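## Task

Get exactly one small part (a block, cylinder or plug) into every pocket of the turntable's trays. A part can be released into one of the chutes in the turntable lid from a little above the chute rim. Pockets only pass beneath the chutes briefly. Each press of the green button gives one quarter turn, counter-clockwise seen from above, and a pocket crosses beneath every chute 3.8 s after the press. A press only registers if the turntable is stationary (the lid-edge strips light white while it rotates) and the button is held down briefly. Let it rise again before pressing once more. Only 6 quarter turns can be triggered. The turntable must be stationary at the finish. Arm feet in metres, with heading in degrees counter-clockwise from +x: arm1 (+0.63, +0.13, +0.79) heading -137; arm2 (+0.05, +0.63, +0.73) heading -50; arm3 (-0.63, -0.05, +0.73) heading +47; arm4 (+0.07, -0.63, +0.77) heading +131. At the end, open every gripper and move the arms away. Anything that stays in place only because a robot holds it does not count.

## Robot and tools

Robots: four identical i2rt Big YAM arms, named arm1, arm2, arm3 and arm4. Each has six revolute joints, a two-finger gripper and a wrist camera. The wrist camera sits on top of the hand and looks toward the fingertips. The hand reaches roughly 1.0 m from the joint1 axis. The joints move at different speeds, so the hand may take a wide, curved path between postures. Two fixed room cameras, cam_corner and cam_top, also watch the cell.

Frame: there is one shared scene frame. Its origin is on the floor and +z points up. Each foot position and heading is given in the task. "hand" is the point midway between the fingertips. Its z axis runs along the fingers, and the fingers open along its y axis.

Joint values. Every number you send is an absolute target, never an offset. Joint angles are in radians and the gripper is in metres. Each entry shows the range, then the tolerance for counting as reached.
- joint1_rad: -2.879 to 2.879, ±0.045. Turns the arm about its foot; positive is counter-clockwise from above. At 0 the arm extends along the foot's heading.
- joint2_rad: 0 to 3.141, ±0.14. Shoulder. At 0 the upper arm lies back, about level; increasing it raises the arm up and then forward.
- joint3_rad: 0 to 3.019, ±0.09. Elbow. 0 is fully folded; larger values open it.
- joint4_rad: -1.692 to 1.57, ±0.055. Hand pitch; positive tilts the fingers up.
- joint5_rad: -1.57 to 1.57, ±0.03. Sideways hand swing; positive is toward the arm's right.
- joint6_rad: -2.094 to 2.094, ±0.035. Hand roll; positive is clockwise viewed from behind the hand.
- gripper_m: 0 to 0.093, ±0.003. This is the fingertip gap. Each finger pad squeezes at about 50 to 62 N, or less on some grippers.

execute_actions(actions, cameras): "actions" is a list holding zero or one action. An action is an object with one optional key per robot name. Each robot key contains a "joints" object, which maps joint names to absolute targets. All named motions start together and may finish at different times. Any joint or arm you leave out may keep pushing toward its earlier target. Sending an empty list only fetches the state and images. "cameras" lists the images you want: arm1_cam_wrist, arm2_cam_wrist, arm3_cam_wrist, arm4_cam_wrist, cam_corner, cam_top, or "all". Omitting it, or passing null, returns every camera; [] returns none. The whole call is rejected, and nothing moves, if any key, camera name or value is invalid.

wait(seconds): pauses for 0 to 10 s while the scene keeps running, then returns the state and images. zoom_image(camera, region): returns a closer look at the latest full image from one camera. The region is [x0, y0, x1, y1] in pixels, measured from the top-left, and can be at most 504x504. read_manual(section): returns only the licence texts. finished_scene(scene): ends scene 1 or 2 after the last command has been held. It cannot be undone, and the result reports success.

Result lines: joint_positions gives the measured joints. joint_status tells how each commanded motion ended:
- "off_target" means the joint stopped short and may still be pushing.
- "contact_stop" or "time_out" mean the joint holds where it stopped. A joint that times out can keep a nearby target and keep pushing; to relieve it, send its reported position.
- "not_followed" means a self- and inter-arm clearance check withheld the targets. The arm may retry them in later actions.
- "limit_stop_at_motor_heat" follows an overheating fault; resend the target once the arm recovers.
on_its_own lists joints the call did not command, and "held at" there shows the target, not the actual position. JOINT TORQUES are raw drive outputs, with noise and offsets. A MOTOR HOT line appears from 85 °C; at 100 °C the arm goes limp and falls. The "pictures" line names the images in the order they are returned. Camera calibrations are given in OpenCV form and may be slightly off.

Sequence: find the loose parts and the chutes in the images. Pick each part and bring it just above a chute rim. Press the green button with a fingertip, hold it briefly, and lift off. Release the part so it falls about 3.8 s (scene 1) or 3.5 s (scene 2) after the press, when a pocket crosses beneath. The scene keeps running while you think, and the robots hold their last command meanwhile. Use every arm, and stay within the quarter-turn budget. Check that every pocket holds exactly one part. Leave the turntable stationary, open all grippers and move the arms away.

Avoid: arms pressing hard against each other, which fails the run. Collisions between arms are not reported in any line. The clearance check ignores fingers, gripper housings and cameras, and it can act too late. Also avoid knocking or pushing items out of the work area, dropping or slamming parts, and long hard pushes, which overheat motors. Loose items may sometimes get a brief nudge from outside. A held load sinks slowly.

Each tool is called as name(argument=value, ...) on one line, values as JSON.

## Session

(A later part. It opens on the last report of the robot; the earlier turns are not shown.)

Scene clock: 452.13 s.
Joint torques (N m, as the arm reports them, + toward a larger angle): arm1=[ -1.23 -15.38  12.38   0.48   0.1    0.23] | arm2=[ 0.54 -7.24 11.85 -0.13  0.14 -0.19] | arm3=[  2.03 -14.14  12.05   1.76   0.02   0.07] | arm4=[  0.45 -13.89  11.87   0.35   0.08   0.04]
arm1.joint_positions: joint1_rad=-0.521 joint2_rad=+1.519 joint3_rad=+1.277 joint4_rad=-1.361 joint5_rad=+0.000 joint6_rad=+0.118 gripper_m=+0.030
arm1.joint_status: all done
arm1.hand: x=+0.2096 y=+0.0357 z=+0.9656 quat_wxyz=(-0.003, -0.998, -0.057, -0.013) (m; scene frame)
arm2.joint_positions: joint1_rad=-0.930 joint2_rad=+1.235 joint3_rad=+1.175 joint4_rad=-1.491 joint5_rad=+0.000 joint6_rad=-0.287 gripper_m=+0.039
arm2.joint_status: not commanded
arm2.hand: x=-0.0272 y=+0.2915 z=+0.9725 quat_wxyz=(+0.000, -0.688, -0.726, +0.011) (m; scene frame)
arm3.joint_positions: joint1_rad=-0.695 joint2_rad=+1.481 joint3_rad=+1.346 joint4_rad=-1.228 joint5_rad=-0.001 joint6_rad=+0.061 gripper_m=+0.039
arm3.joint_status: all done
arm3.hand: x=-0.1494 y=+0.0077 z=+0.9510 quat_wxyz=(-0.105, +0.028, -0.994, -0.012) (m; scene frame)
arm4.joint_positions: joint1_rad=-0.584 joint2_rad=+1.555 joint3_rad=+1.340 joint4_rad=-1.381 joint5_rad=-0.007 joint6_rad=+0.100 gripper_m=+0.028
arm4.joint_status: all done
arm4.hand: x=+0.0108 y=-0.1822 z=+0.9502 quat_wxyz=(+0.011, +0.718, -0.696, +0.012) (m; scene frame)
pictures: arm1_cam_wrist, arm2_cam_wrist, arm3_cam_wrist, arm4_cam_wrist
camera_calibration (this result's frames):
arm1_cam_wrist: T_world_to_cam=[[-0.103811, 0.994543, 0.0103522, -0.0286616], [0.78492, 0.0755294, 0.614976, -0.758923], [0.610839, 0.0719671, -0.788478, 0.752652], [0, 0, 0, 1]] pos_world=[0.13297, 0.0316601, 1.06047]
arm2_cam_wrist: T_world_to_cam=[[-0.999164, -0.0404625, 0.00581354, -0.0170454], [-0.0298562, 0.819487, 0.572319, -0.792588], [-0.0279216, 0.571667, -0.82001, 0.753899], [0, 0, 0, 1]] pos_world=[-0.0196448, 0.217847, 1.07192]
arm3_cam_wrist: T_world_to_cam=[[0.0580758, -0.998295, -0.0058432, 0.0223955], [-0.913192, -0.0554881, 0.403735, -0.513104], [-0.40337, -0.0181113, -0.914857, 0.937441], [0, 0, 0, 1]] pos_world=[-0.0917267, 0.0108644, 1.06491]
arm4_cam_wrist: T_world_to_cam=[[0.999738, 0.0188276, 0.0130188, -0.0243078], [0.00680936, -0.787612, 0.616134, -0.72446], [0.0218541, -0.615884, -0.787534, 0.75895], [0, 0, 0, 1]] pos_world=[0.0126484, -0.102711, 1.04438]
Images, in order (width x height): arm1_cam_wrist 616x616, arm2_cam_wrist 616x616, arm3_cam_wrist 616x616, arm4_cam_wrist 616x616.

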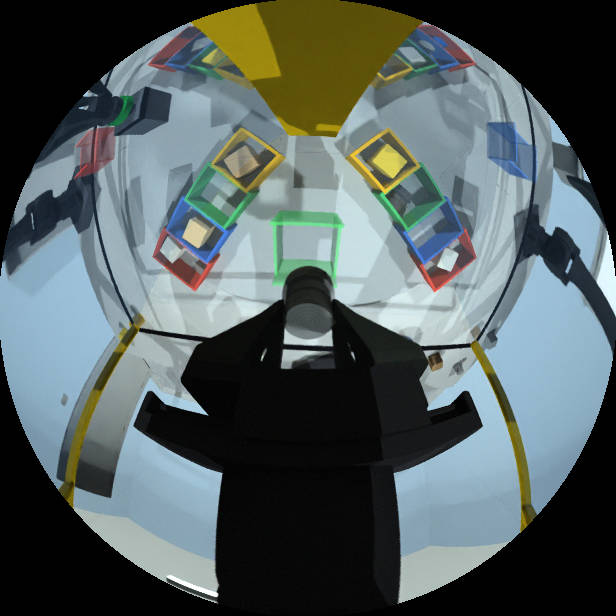

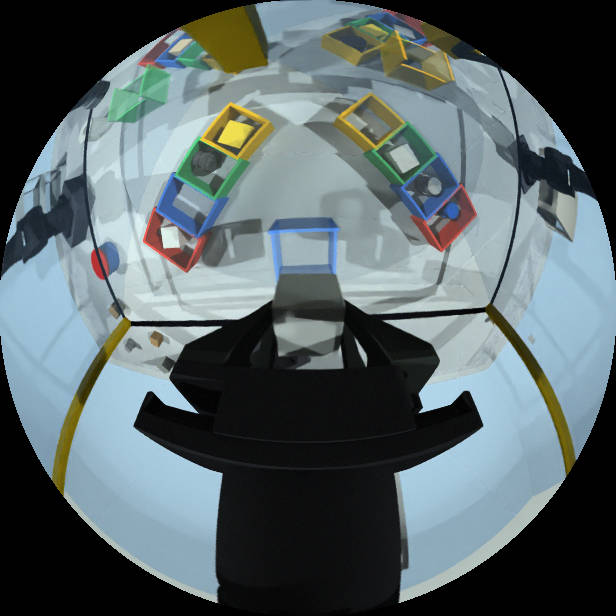

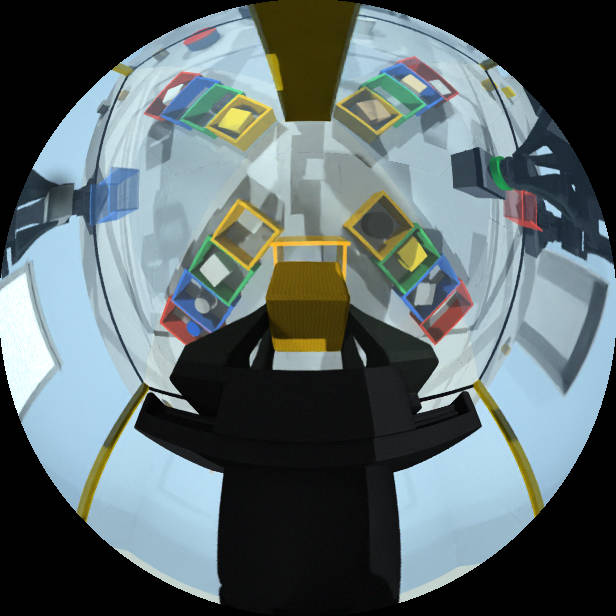

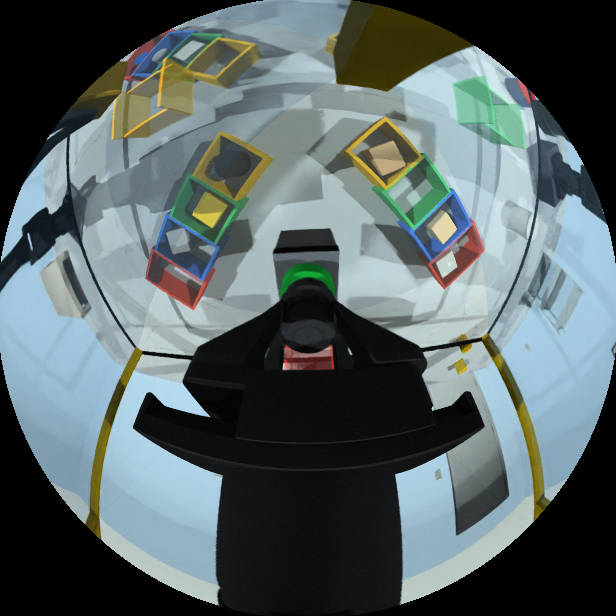

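execute_actions(actions=[], cameras=["cam_top"])

execute_actions(actions=[{"arm4":{"joints":{"joint2_rad":1.617}}}], cameras=[])

execute_actions(actions=[{"arm4":{"joints":{"joint1_rad":-0.55,"joint2_rad":1.2,"joint3_rad":1.03,"joint4_rad":-1.43}}}], cameras=[])

wait(seconds=1.75)

execute_actions(actions=[{"arm1":{"joints":{"gripper_m":0.09}},"arm2":{"joints":{"gripper_m":0.09}},"arm3":{"joints":{"gripper_m":0.09}},"arm4":{"joints":{"gripper_m":0.09}}}], cameras=[])

execute_actions(actions=[{"arm1":{"joints":{"joint2_rad":1.1,"joint3_rad":1.05,"joint4_rad":-1.51}},"arm2":{"joints":{"joint2_rad":1.1,"joint3_rad":1.1,"joint4_rad":-1.55}},"arm3":{"joints":{"joint2_rad":1.1,"joint3_rad":1.1,"joint4_rad":-1.56}},"arm4":{"joints":{"joint2_rad":1.1,"joint3_rad":1.1,"joint4_rad":-1.55}}}], cameras=[])

wait(seconds=5)

Scene clock: 478.70 s.
Joint torques (N m, as the arm reports them, + toward a larger angle): arm1=[ -1.17 -15.39  12.44   0.46   0.11   0.22] | arm2=[ 0.38 -7.12 11.82 -0.17  0.13 -0.19] | arm3=[  1.88 -14.85  11.91   1.73  -0.01   0.09] | arm4=[  0.71 -14.89  11.8    0.23   0.07   0.02]
arm1.joint_positions: joint1_rad=-0.521 joint2_rad=+1.519 joint3_rad=+1.277 joint4_rad=-1.361 joint5_rad=+0.000 joint6_rad=+0.118 gripper_m=+0.030
arm1.joint_status: all done
arm1.hand: x=+0.2096 y=+0.0357 z=+0.9656 quat_wxyz=(-0.003, -0.998, -0.057, -0.013) (m; scene frame)
arm2.joint_positions: joint1_rad=-0.930 joint2_rad=+1.235 joint3_rad=+1.175 joint4_rad=-1.491 joint5_rad=+0.000 joint6_rad=-0.287 gripper_m=+0.039
arm2.joint_status: not commanded
arm2.hand: x=-0.0272 y=+0.2915 z=+0.9725 quat_wxyz=(+0.000, -0.688, -0.726, +0.011) (m; scene frame)
arm3.joint_positions: joint1_rad=-0.695 joint2_rad=+1.481 joint3_rad=+1.346 joint4_rad=-1.228 joint5_rad=-0.001 joint6_rad=+0.061 gripper_m=+0.039
arm3.joint_status: all done
arm3.hand: x=-0.1494 y=+0.0077 z=+0.9510 quat_wxyz=(-0.105, +0.028, -0.994, -0.012) (m; scene frame)
arm4.joint_positions: joint1_rad=-0.584 joint2_rad=+1.555 joint3_rad=+1.340 joint4_rad=-1.381 joint5_rad=-0.007 joint6_rad=+0.100 gripper_m=+0.028
arm4.joint_status: all done
arm4.hand: x=+0.0108 y=-0.1822 z=+0.9502 quat_wxyz=(+0.011, +0.718, -0.696, +0.012) (m; scene frame)
pictures: cam_top
Images, in order (width x height): cam_top 896x504.

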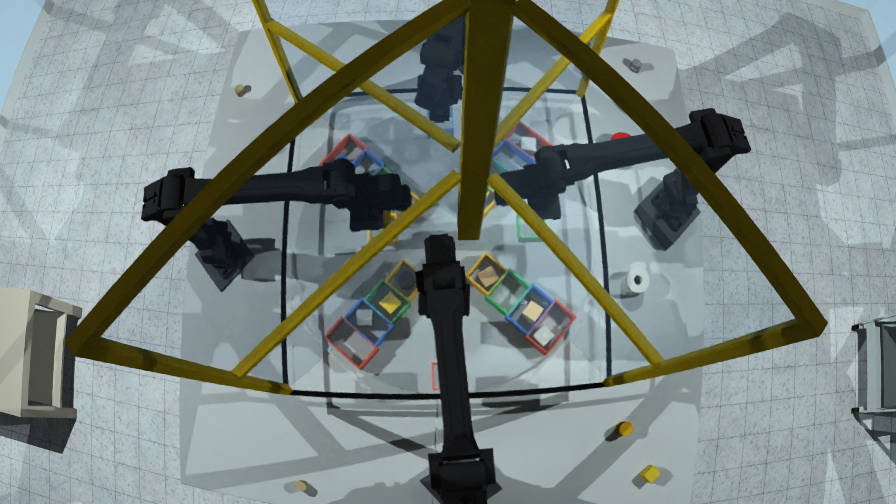

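Scene clock: 479.47 s.
Joint torques (N m, as the arm reports them, + toward a larger angle): arm1=[ -1.23 -15.36  12.43   0.46   0.11   0.22] | arm2=[ 0.63 -7.17 11.79 -0.15  0.14 -0.17] | arm3=[  1.96 -14.35  11.97   1.72   0.01   0.11] | arm4=[  0.57 -10.59  10.49   0.35   0.08   0.04]
arm1.joint_positions: joint1_rad=-0.521 joint2_rad=+1.519 joint3_rad=+1.277 joint4_rad=-1.361 joint5_rad=+0.000 joint6_rad=+0.118 gripper_m=+0.030
arm1.joint_status: not commanded
arm1.hand: x=+0.2096 y=+0.0357 z=+0.9656 quat_wxyz=(-0.003, -0.998, -0.057, -0.013) (m; scene frame)
arm2.joint_positions: joint1_rad=-0.930 joint2_rad=+1.235 joint3_rad=+1.175 joint4_rad=-1.491 joint5_rad=+0.000 joint6_rad=-0.287 gripper_m=+0.039
arm2.joint_status: not commanded
arm2.hand: x=-0.0272 y=+0.2915 z=+0.9725 quat_wxyz=(+0.000, -0.688, -0.726, +0.011) (m; scene frame)
arm3.joint_positions: joint1_rad=-0.695 joint2_rad=+1.481 joint3_rad=+1.346 joint4_rad=-1.228 joint5_rad=-0.001 joint6_rad=+0.061 gripper_m=+0.039
arm3.joint_status: not commanded
arm3.hand: x=-0.1494 y=+0.0077 z=+0.9510 quat_wxyz=(-0.105, +0.028, -0.994, -0.012) (m; scene frame)
arm4.joint_positions: joint1_rad=-0.584 joint2_rad=+1.588 joint3_rad=+1.359 joint4_rad=-1.385 joint5_rad=-0.007 joint6_rad=+0.100 gripper_m=+0.028
arm4.joint_status: all done
arm4.hand: x=+0.0100 y=-0.1755 z=+0.9428 quat_wxyz=(+0.016, +0.718, -0.696, +0.019) (m; scene frame)
pictures: none
No camera images: the call's "cameras" was empty. Leave "cameras" out to get every camera's image.

Scene clock: 480.63 s.
Joint torques (N m, as the arm reports them, + toward a larger angle): arm1=[ -1.21 -15.48  12.44   0.45   0.1    0.22] | arm2=[ 0.67 -7.24 11.76 -0.09  0.15 -0.19] | arm3=[  1.9  -14.73  11.99   1.7    0.02   0.1 ] | arm4=[ 0.95 -7.47  7.34 -0.31  0.01  0.04]
arm1.joint_positions: joint1_rad=-0.521 joint2_rad=+1.519 joint3_rad=+1.277 joint4_rad=-1.361 joint5_rad=+0.000 joint6_rad=+0.118 gripper_m=+0.030
arm1.joint_status: not commanded
arm1.hand: x=+0.2096 y=+0.0357 z=+0.9656 quat_wxyz=(-0.003, -0.998, -0.057, -0.013) (m; scene frame)
arm2.joint_positions: joint1_rad=-0.930 joint2_rad=+1.235 joint3_rad=+1.175 joint4_rad=-1.491 joint5_rad=+0.000 joint6_rad=-0.287 gripper_m=+0.039
arm2.joint_status: not commanded
arm2.hand: x=-0.0272 y=+0.2915 z=+0.9725 quat_wxyz=(+0.000, -0.688, -0.726, +0.011) (m; scene frame)
arm3.joint_positions: joint1_rad=-0.695 joint2_rad=+1.481 joint3_rad=+1.346 joint4_rad=-1.228 joint5_rad=-0.001 joint6_rad=+0.061 gripper_m=+0.039
arm3.joint_status: not commanded
arm3.hand: x=-0.1494 y=+0.0077 z=+0.9510 quat_wxyz=(-0.105, +0.028, -0.994, -0.012) (m; scene frame)
arm4.joint_positions: joint1_rad=-0.553 joint2_rad=+1.198 joint3_rad=+1.032 joint4_rad=-1.423 joint5_rad=-0.005 joint6_rad=+0.101 gripper_m=+0.028
arm4.joint_status: all done
arm4.hand: x=+0.0183 y=-0.3137 z=+0.9668 quat_wxyz=(+0.008, +0.728, -0.685, +0.010) (m; scene frame)
pictures: none
No camera images: the call's "cameras" was empty. Leave "cameras" out to get every camera's image.

Scene clock: 482.40 s.
Joint torques (N m, as the arm reports them, + toward a larger angle): arm1=[ -1.27 -15.38  12.43   0.45   0.1    0.23] | arm2=[ 0.7  -7.17 11.79 -0.06  0.13 -0.19] | arm3=[  1.75 -14.38  12.03   1.64   0.02   0.11] | arm4=[ 1.19 -7.44  7.4  -0.25  0.    0.03]
arm1.joint_positions: joint1_rad=-0.521 joint2_rad=+1.519 joint3_rad=+1.277 joint4_rad=-1.361 joint5_rad=+0.000 joint6_rad=+0.118 gripper_m=+0.030
arm1.joint_status: not commanded
arm1.hand: x=+0.2096 y=+0.0357 z=+0.9656 quat_wxyz=(-0.003, -0.998, -0.057, -0.013) (m; scene frame)
arm2.joint_positions: joint1_rad=-0.930 joint2_rad=+1.235 joint3_rad=+1.175 joint4_rad=-1.491 joint5_rad=+0.000 joint6_rad=-0.287 gripper_m=+0.039
arm2.joint_status: not commanded
arm2.hand: x=-0.0272 y=+0.2915 z=+0.9725 quat_wxyz=(+0.000, -0.688, -0.726, +0.011) (m; scene frame)
arm3.joint_positions: joint1_rad=-0.695 joint2_rad=+1.481 joint3_rad=+1.346 joint4_rad=-1.228 joint5_rad=-0.001 joint6_rad=+0.061 gripper_m=+0.039
arm3.joint_status: not commanded
arm3.hand: x=-0.1494 y=+0.0077 z=+0.9510 quat_wxyz=(-0.105, +0.028, -0.994, -0.012) (m; scene frame)
arm4.joint_positions: joint1_rad=-0.553 joint2_rad=+1.198 joint3_rad=+1.032 joint4_rad=-1.423 joint5_rad=-0.005 joint6_rad=+0.101 gripper_m=+0.028
arm4.joint_status: all done
arm4.hand: x=+0.0183 y=-0.3137 z=+0.9668 quat_wxyz=(+0.008, +0.728, -0.685, +0.010) (m; scene frame)
wait: 1.77 s; at rest by 0.27 s
pictures: arm1_cam_wrist, arm2_cam_wrist, arm3_cam_wrist, arm4_cam_wrist, cam_corner, cam_top
camera_calibration (this result's frames):
arm1_cam_wrist: T_world_to_cam=[[-0.103811, 0.994543, 0.0103522, -0.0286616], [0.78492, 0.0755294, 0.614976, -0.758923], [0.610839, 0.0719671, -0.788478, 0.752652], [0, 0, 0, 1]] pos_world=[0.13297, 0.0316601, 1.06047]
arm2_cam_wrist: T_world_to_cam=[[-0.999164, -0.0404625, 0.00581354, -0.0170454], [-0.0298562, 0.819487, 0.572319, -0.792588], [-0.0279216, 0.571667, -0.82001, 0.753899], [0, 0, 0, 1]] pos_world=[-0.0196448, 0.217847, 1.07192]
arm3_cam_wrist: T_world_to_cam=[[0.0580758, -0.998295, -0.0058432, 0.0223955], [-0.913192, -0.0554881, 0.403735, -0.513104], [-0.40337, -0.0181113, -0.914857, 0.937441], [0, 0, 0, 1]] pos_world=[-0.0917267, 0.0108644, 1.06491]
arm4_cam_wrist: T_world_to_cam=[[0.998691, 0.0493105, 0.0136289, -0.0205028], [0.0307175, -0.791008, 0.611034, -0.83486], [0.040911, -0.609816, -0.791487, 0.696248], [0, 0, 0, 1]] pos_world=[0.0176365, -0.234786, 1.06148]
Images, in order (width x height): arm1_cam_wrist 616x616, arm2_cam_wrist 616x616, arm3_cam_wrist 616x616, arm4_cam_wrist 616x616, cam_corner 896x504, cam_top 896x504.

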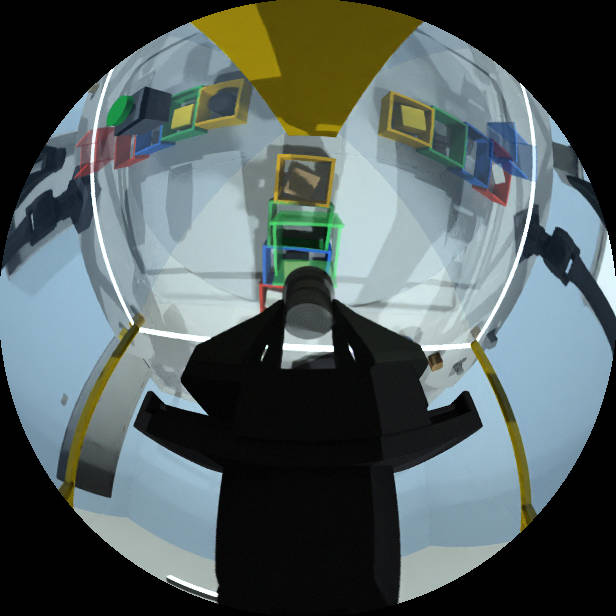

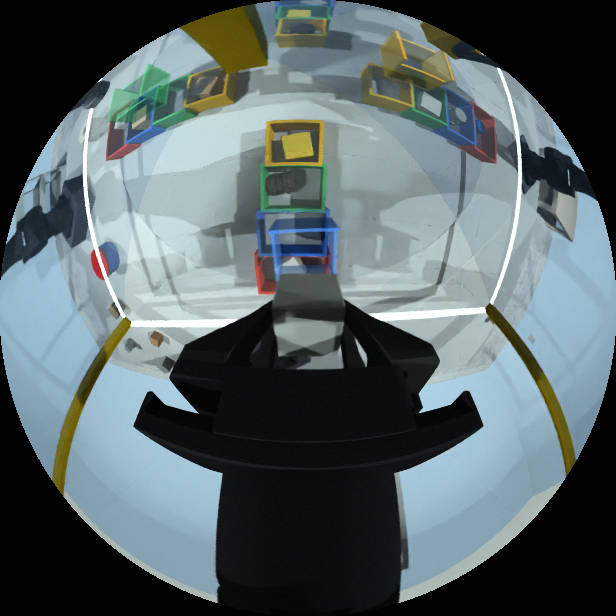

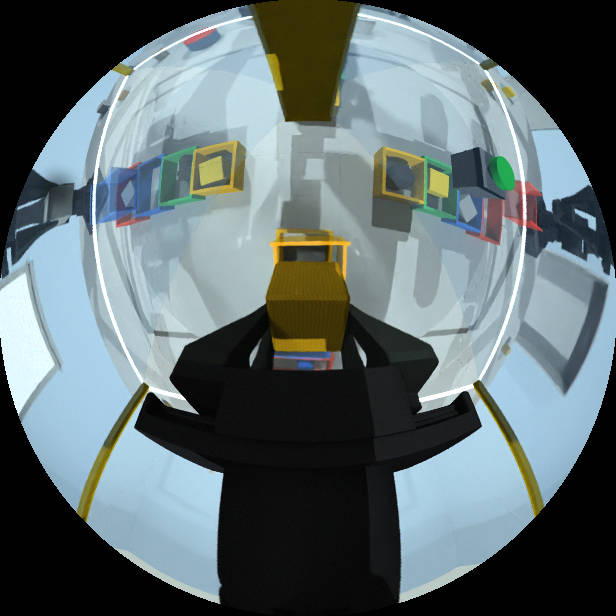

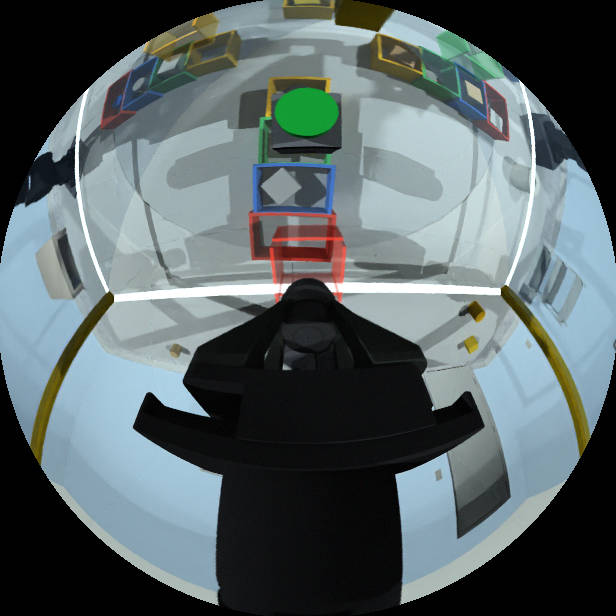

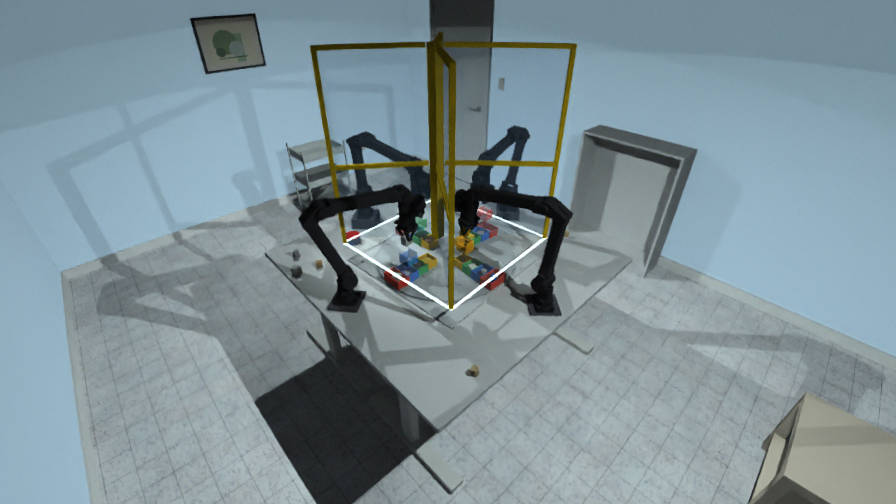

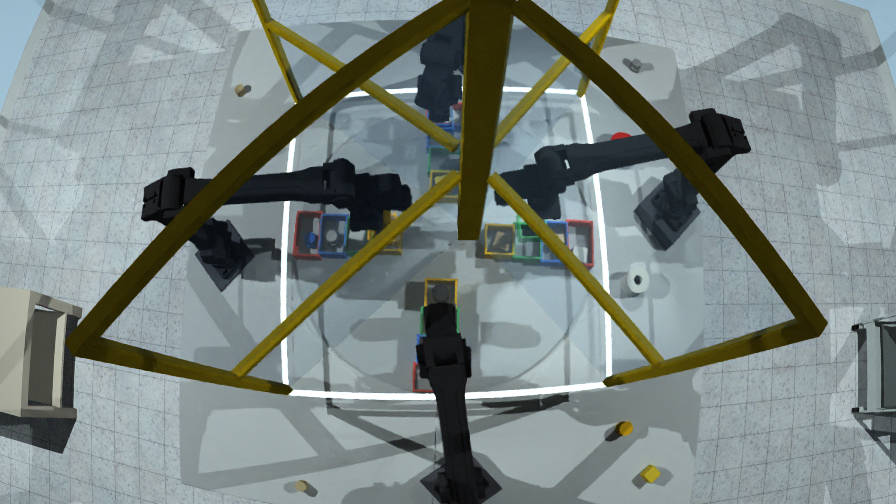

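Scene clock: 483.10 s.
Joint torques (N m, as the arm reports them, + toward a larger angle): arm1=[ -1.23 -15.41  12.43   0.45   0.1    0.22] | arm2=[ 0.42 -7.16 11.82 -0.13  0.15 -0.19] | arm3=[  1.84 -14.09  12.05   1.74   0.02   0.11] | arm4=[ 0.72 -7.57  7.43 -0.42  0.02  0.02]
arm1.joint_positions: joint1_rad=-0.521 joint2_rad=+1.518 joint3_rad=+1.277 joint4_rad=-1.361 joint5_rad=+0.000 joint6_rad=+0.118 gripper_m=+0.090
arm1.joint_status: all done
arm1.hand: x=+0.2096 y=+0.0357 z=+0.9657 quat_wxyz=(-0.003, -0.998, -0.057, -0.013) (m; scene frame)
arm2.joint_positions: joint1_rad=-0.930 joint2_rad=+1.235 joint3_rad=+1.175 joint4_rad=-1.491 joint5_rad=+0.000 joint6_rad=-0.287 gripper_m=+0.090
arm2.joint_status: all done
arm2.hand: x=-0.0272 y=+0.2915 z=+0.9725 quat_wxyz=(+0.000, -0.688, -0.726, +0.011) (m; scene frame)
arm3.joint_positions: joint1_rad=-0.695 joint2_rad=+1.478 joint3_rad=+1.346 joint4_rad=-1.228 joint5_rad=-0.001 joint6_rad=+0.061 gripper_m=+0.090
arm3.joint_status: all done
arm3.hand: x=-0.1496 y=+0.0077 z=+0.9521 quat_wxyz=(-0.107, +0.028, -0.994, -0.013) (m; scene frame)
arm4.joint_positions: joint1_rad=-0.553 joint2_rad=+1.198 joint3_rad=+1.032 joint4_rad=-1.423 joint5_rad=-0.005 joint6_rad=+0.101 gripper_m=+0.090
arm4.joint_status: all done
arm4.hand: x=+0.0183 y=-0.3137 z=+0.9668 quat_wxyz=(+0.008, +0.728, -0.685, +0.010) (m; scene frame)
pictures: none
No camera images: the call's "cameras" was empty. Leave "cameras" out to get every camera's image.

Scene clock: 484.33 s.
Joint torques (N m, as the arm reports them, + toward a larger angle): arm1=[-1.36 -5.23  9.53 -0.1   0.1   0.22] | arm2=[ 0.74 -6.36  9.59  0.05  0.14 -0.19] | arm3=[ 1.91 -5.97  7.58  0.04  0.04  0.08] | arm4=[ 0.59 -6.01 11.92 -0.41  0.04  0.  ]
arm1.joint_positions: joint1_rad=-0.521 joint2_rad=+1.090 joint3_rad=+1.048 joint4_rad=-1.501 joint5_rad=+0.000 joint6_rad=+0.118 gripper_m=+0.090
arm1.joint_status: all done
arm1.hand: x=+0.3436 y=+0.0680 z=+1.0256 quat_wxyz=(-0.008, -0.998, -0.057, +0.017) (m; scene frame)
arm2.joint_positions: joint1_rad=-0.930 joint2_rad=+1.098 joint3_rad=+1.101 joint4_rad=-1.545 joint5_rad=+0.000 joint6_rad=-0.287 gripper_m=+0.090
arm2.joint_status: all done
arm2.hand: x=-0.0158 y=+0.3386 z=+0.9848 quat_wxyz=(-0.003, -0.688, -0.726, +0.015) (m; scene frame)
arm3.joint_positions: joint1_rad=-0.695 joint2_rad=+1.094 joint3_rad=+1.103 joint4_rad=-1.548 joint5_rad=-0.001 joint6_rad=+0.061 gripper_m=+0.090
arm3.joint_status: all done
arm3.hand: x=-0.3348 y=-0.0143 z=+0.9842 quat_wxyz=(-0.018, +0.028, -0.999, -0.005) (m; scene frame)
arm4.joint_positions: joint1_rad=-0.553 joint2_rad=+1.095 joint3_rad=+1.042 joint4_rad=-1.538 joint5_rad=-0.005 joint6_rad=+0.101 gripper_m=+0.090
arm4.joint_status: all done
arm4.hand: x=+0.0236 y=-0.3473 z=+1.0005 quat_wxyz=(+0.009, +0.728, -0.685, +0.011) (m; scene frame)
pictures: none
No camera images: the call's "cameras" was empty. Leave "cameras" out to get every camera's image.

Scene clock: 489.33 s.
Joint torques (N m, as the arm reports them, + toward a larger angle): arm1=[-1.31 -5.21  9.54 -0.11  0.1   0.22] | arm2=[ 0.51 -5.98  9.56  0.06  0.14 -0.17] | arm3=[ 1.81 -5.66  7.66  0.14  0.01  0.1 ] | arm4=[ 0.87 -6.09 11.87 -0.46  0.03 -0.02]
arm1.joint_positions: joint1_rad=-0.521 joint2_rad=+1.090 joint3_rad=+1.048 joint4_rad=-1.501 joint5_rad=+0.000 joint6_rad=+0.118 gripper_m=+0.090
arm1.joint_status: all done
arm1.hand: x=+0.3436 y=+0.0680 z=+1.0256 quat_wxyz=(-0.008, -0.998, -0.057, +0.017) (m; scene frame)
arm2.joint_positions: joint1_rad=-0.930 joint2_rad=+1.098 joint3_rad=+1.101 joint4_rad=-1.545 joint5_rad=+0.000 joint6_rad=-0.287 gripper_m=+0.090
arm2.joint_status: all done
arm2.hand: x=-0.0158 y=+0.3386 z=+0.9848 quat_wxyz=(-0.003, -0.688, -0.726, +0.015) (m; scene frame)
arm3.joint_positions: joint1_rad=-0.695 joint2_rad=+1.094 joint3_rad=+1.103 joint4_rad=-1.548 joint5_rad=-0.001 joint6_rad=+0.061 gripper_m=+0.090
arm3.joint_status: all done
arm3.hand: x=-0.3348 y=-0.0143 z=+0.9842 quat_wxyz=(-0.018, +0.028, -0.999, -0.005) (m; scene frame)
arm4.joint_positions: joint1_rad=-0.553 joint2_rad=+1.095 joint3_rad=+1.042 joint4_rad=-1.538 joint5_rad=-0.005 joint6_rad=+0.101 gripper_m=+0.090
arm4.joint_status: all done
arm4.hand: x=+0.0236 y=-0.3473 z=+1.0005 quat_wxyz=(+0.009, +0.728, -0.685, +0.011) (m; scene frame)
wait: 5.00 s; at rest by 0.27 s
pictures: arm1_cam_wrist, arm2_cam_wrist, arm3_cam_wrist, arm4_cam_wrist, cam_corner, cam_top
camera_calibration (this result's frames):
arm1_cam_wrist: T_world_to_cam=[[-0.10244, 0.994736, 0.00254369, -0.0399995], [0.819873, 0.082984, 0.566499, -0.866215], [0.563306, 0.0601179, -0.824058, 0.769419], [0, 0, 0, 1]] pos_world=[0.27267, 0.065415, 1.12486]
arm2_cam_wrist: T_world_to_cam=[[-0.999144, -0.040499, 0.00839748, -0.00640407], [-0.0286839, 0.824759, 0.564757, -0.832147], [-0.029798, 0.564033, -0.825214, 0.745029], [0, 0, 0, 1]] pos_world=[-0.00806743, 0.26584, 1.08482]
arm3_cam_wrist: T_world_to_cam=[[0.0584542, -0.99828, 0.00450441, 0.00134653], [-0.82881, -0.0460148, 0.557636, -0.820157], [-0.556469, -0.0363295, -0.830074, 0.757648], [0, 0, 0, 1]] pos_world=[-0.258225, -0.00887016, 1.08625]
arm4_cam_wrist: T_world_to_cam=[[0.998705, 0.0489471, 0.0138545, -0.0250047], [0.0302146, -0.789869, 0.612531, -0.883283], [0.0409249, -0.611319, -0.790325, 0.700515], [0, 0, 0, 1]] pos_world=[0.0229918, -0.268215, 1.09502]
Images, in order (width x height): arm1_cam_wrist 616x616, arm2_cam_wrist 616x616, arm3_cam_wrist 616x616, arm4_cam_wrist 616x616, cam_corner 896x504, cam_top 896x504.

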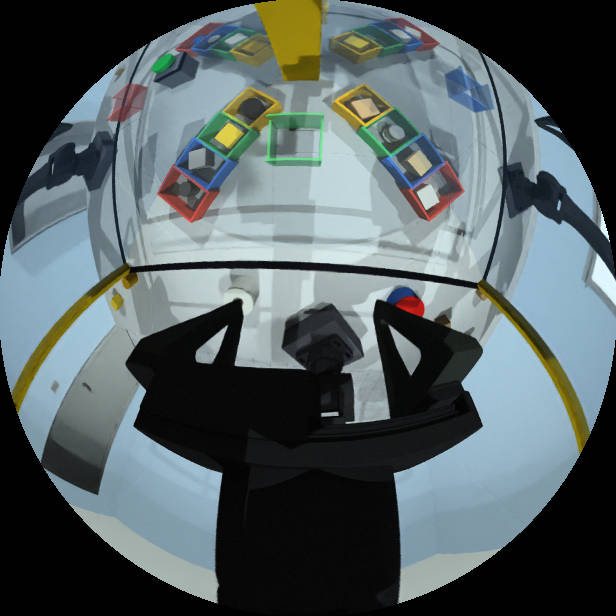

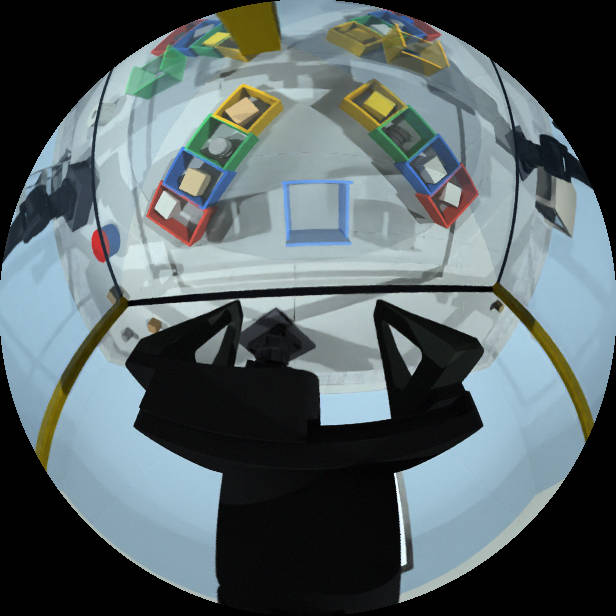

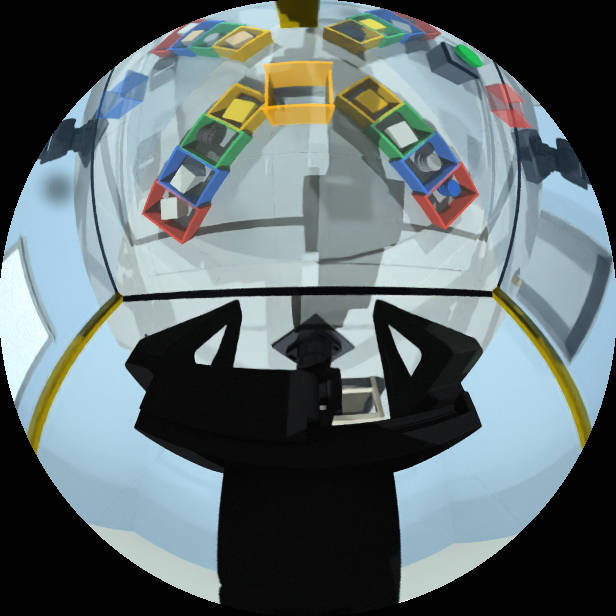

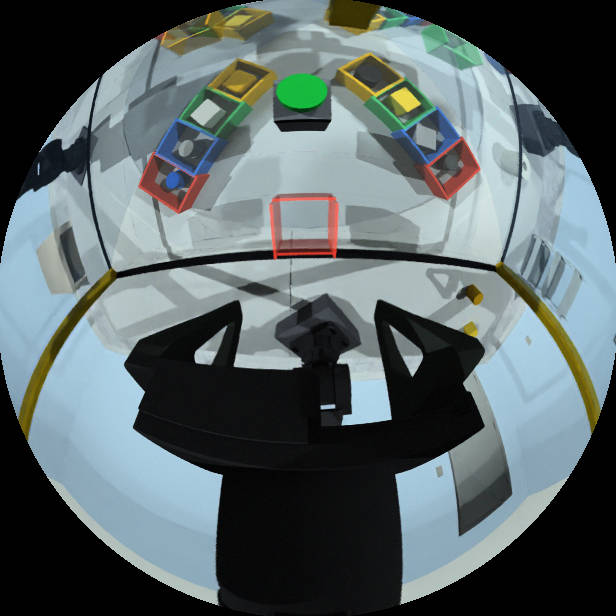

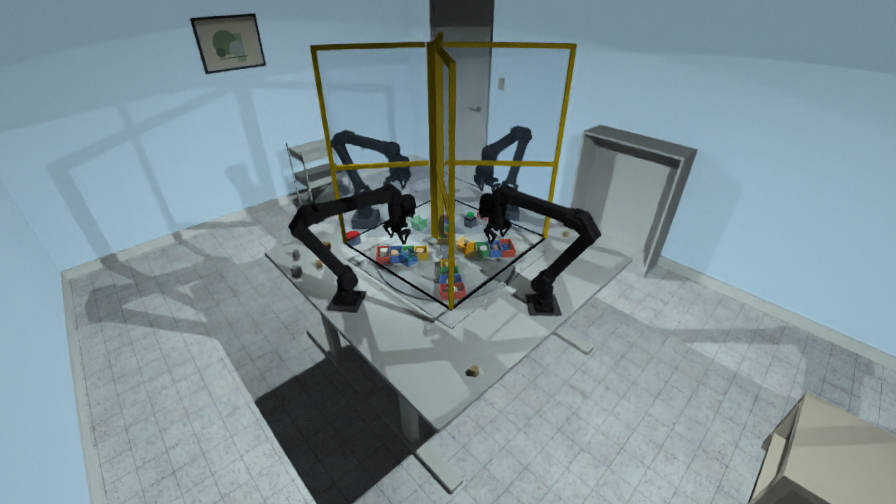

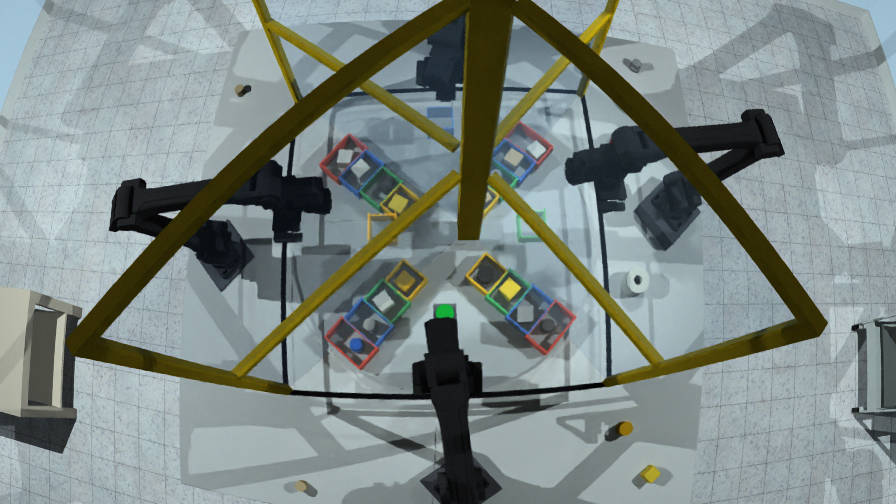

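finished_scene(scene=1)

The scene is finished: the task was done.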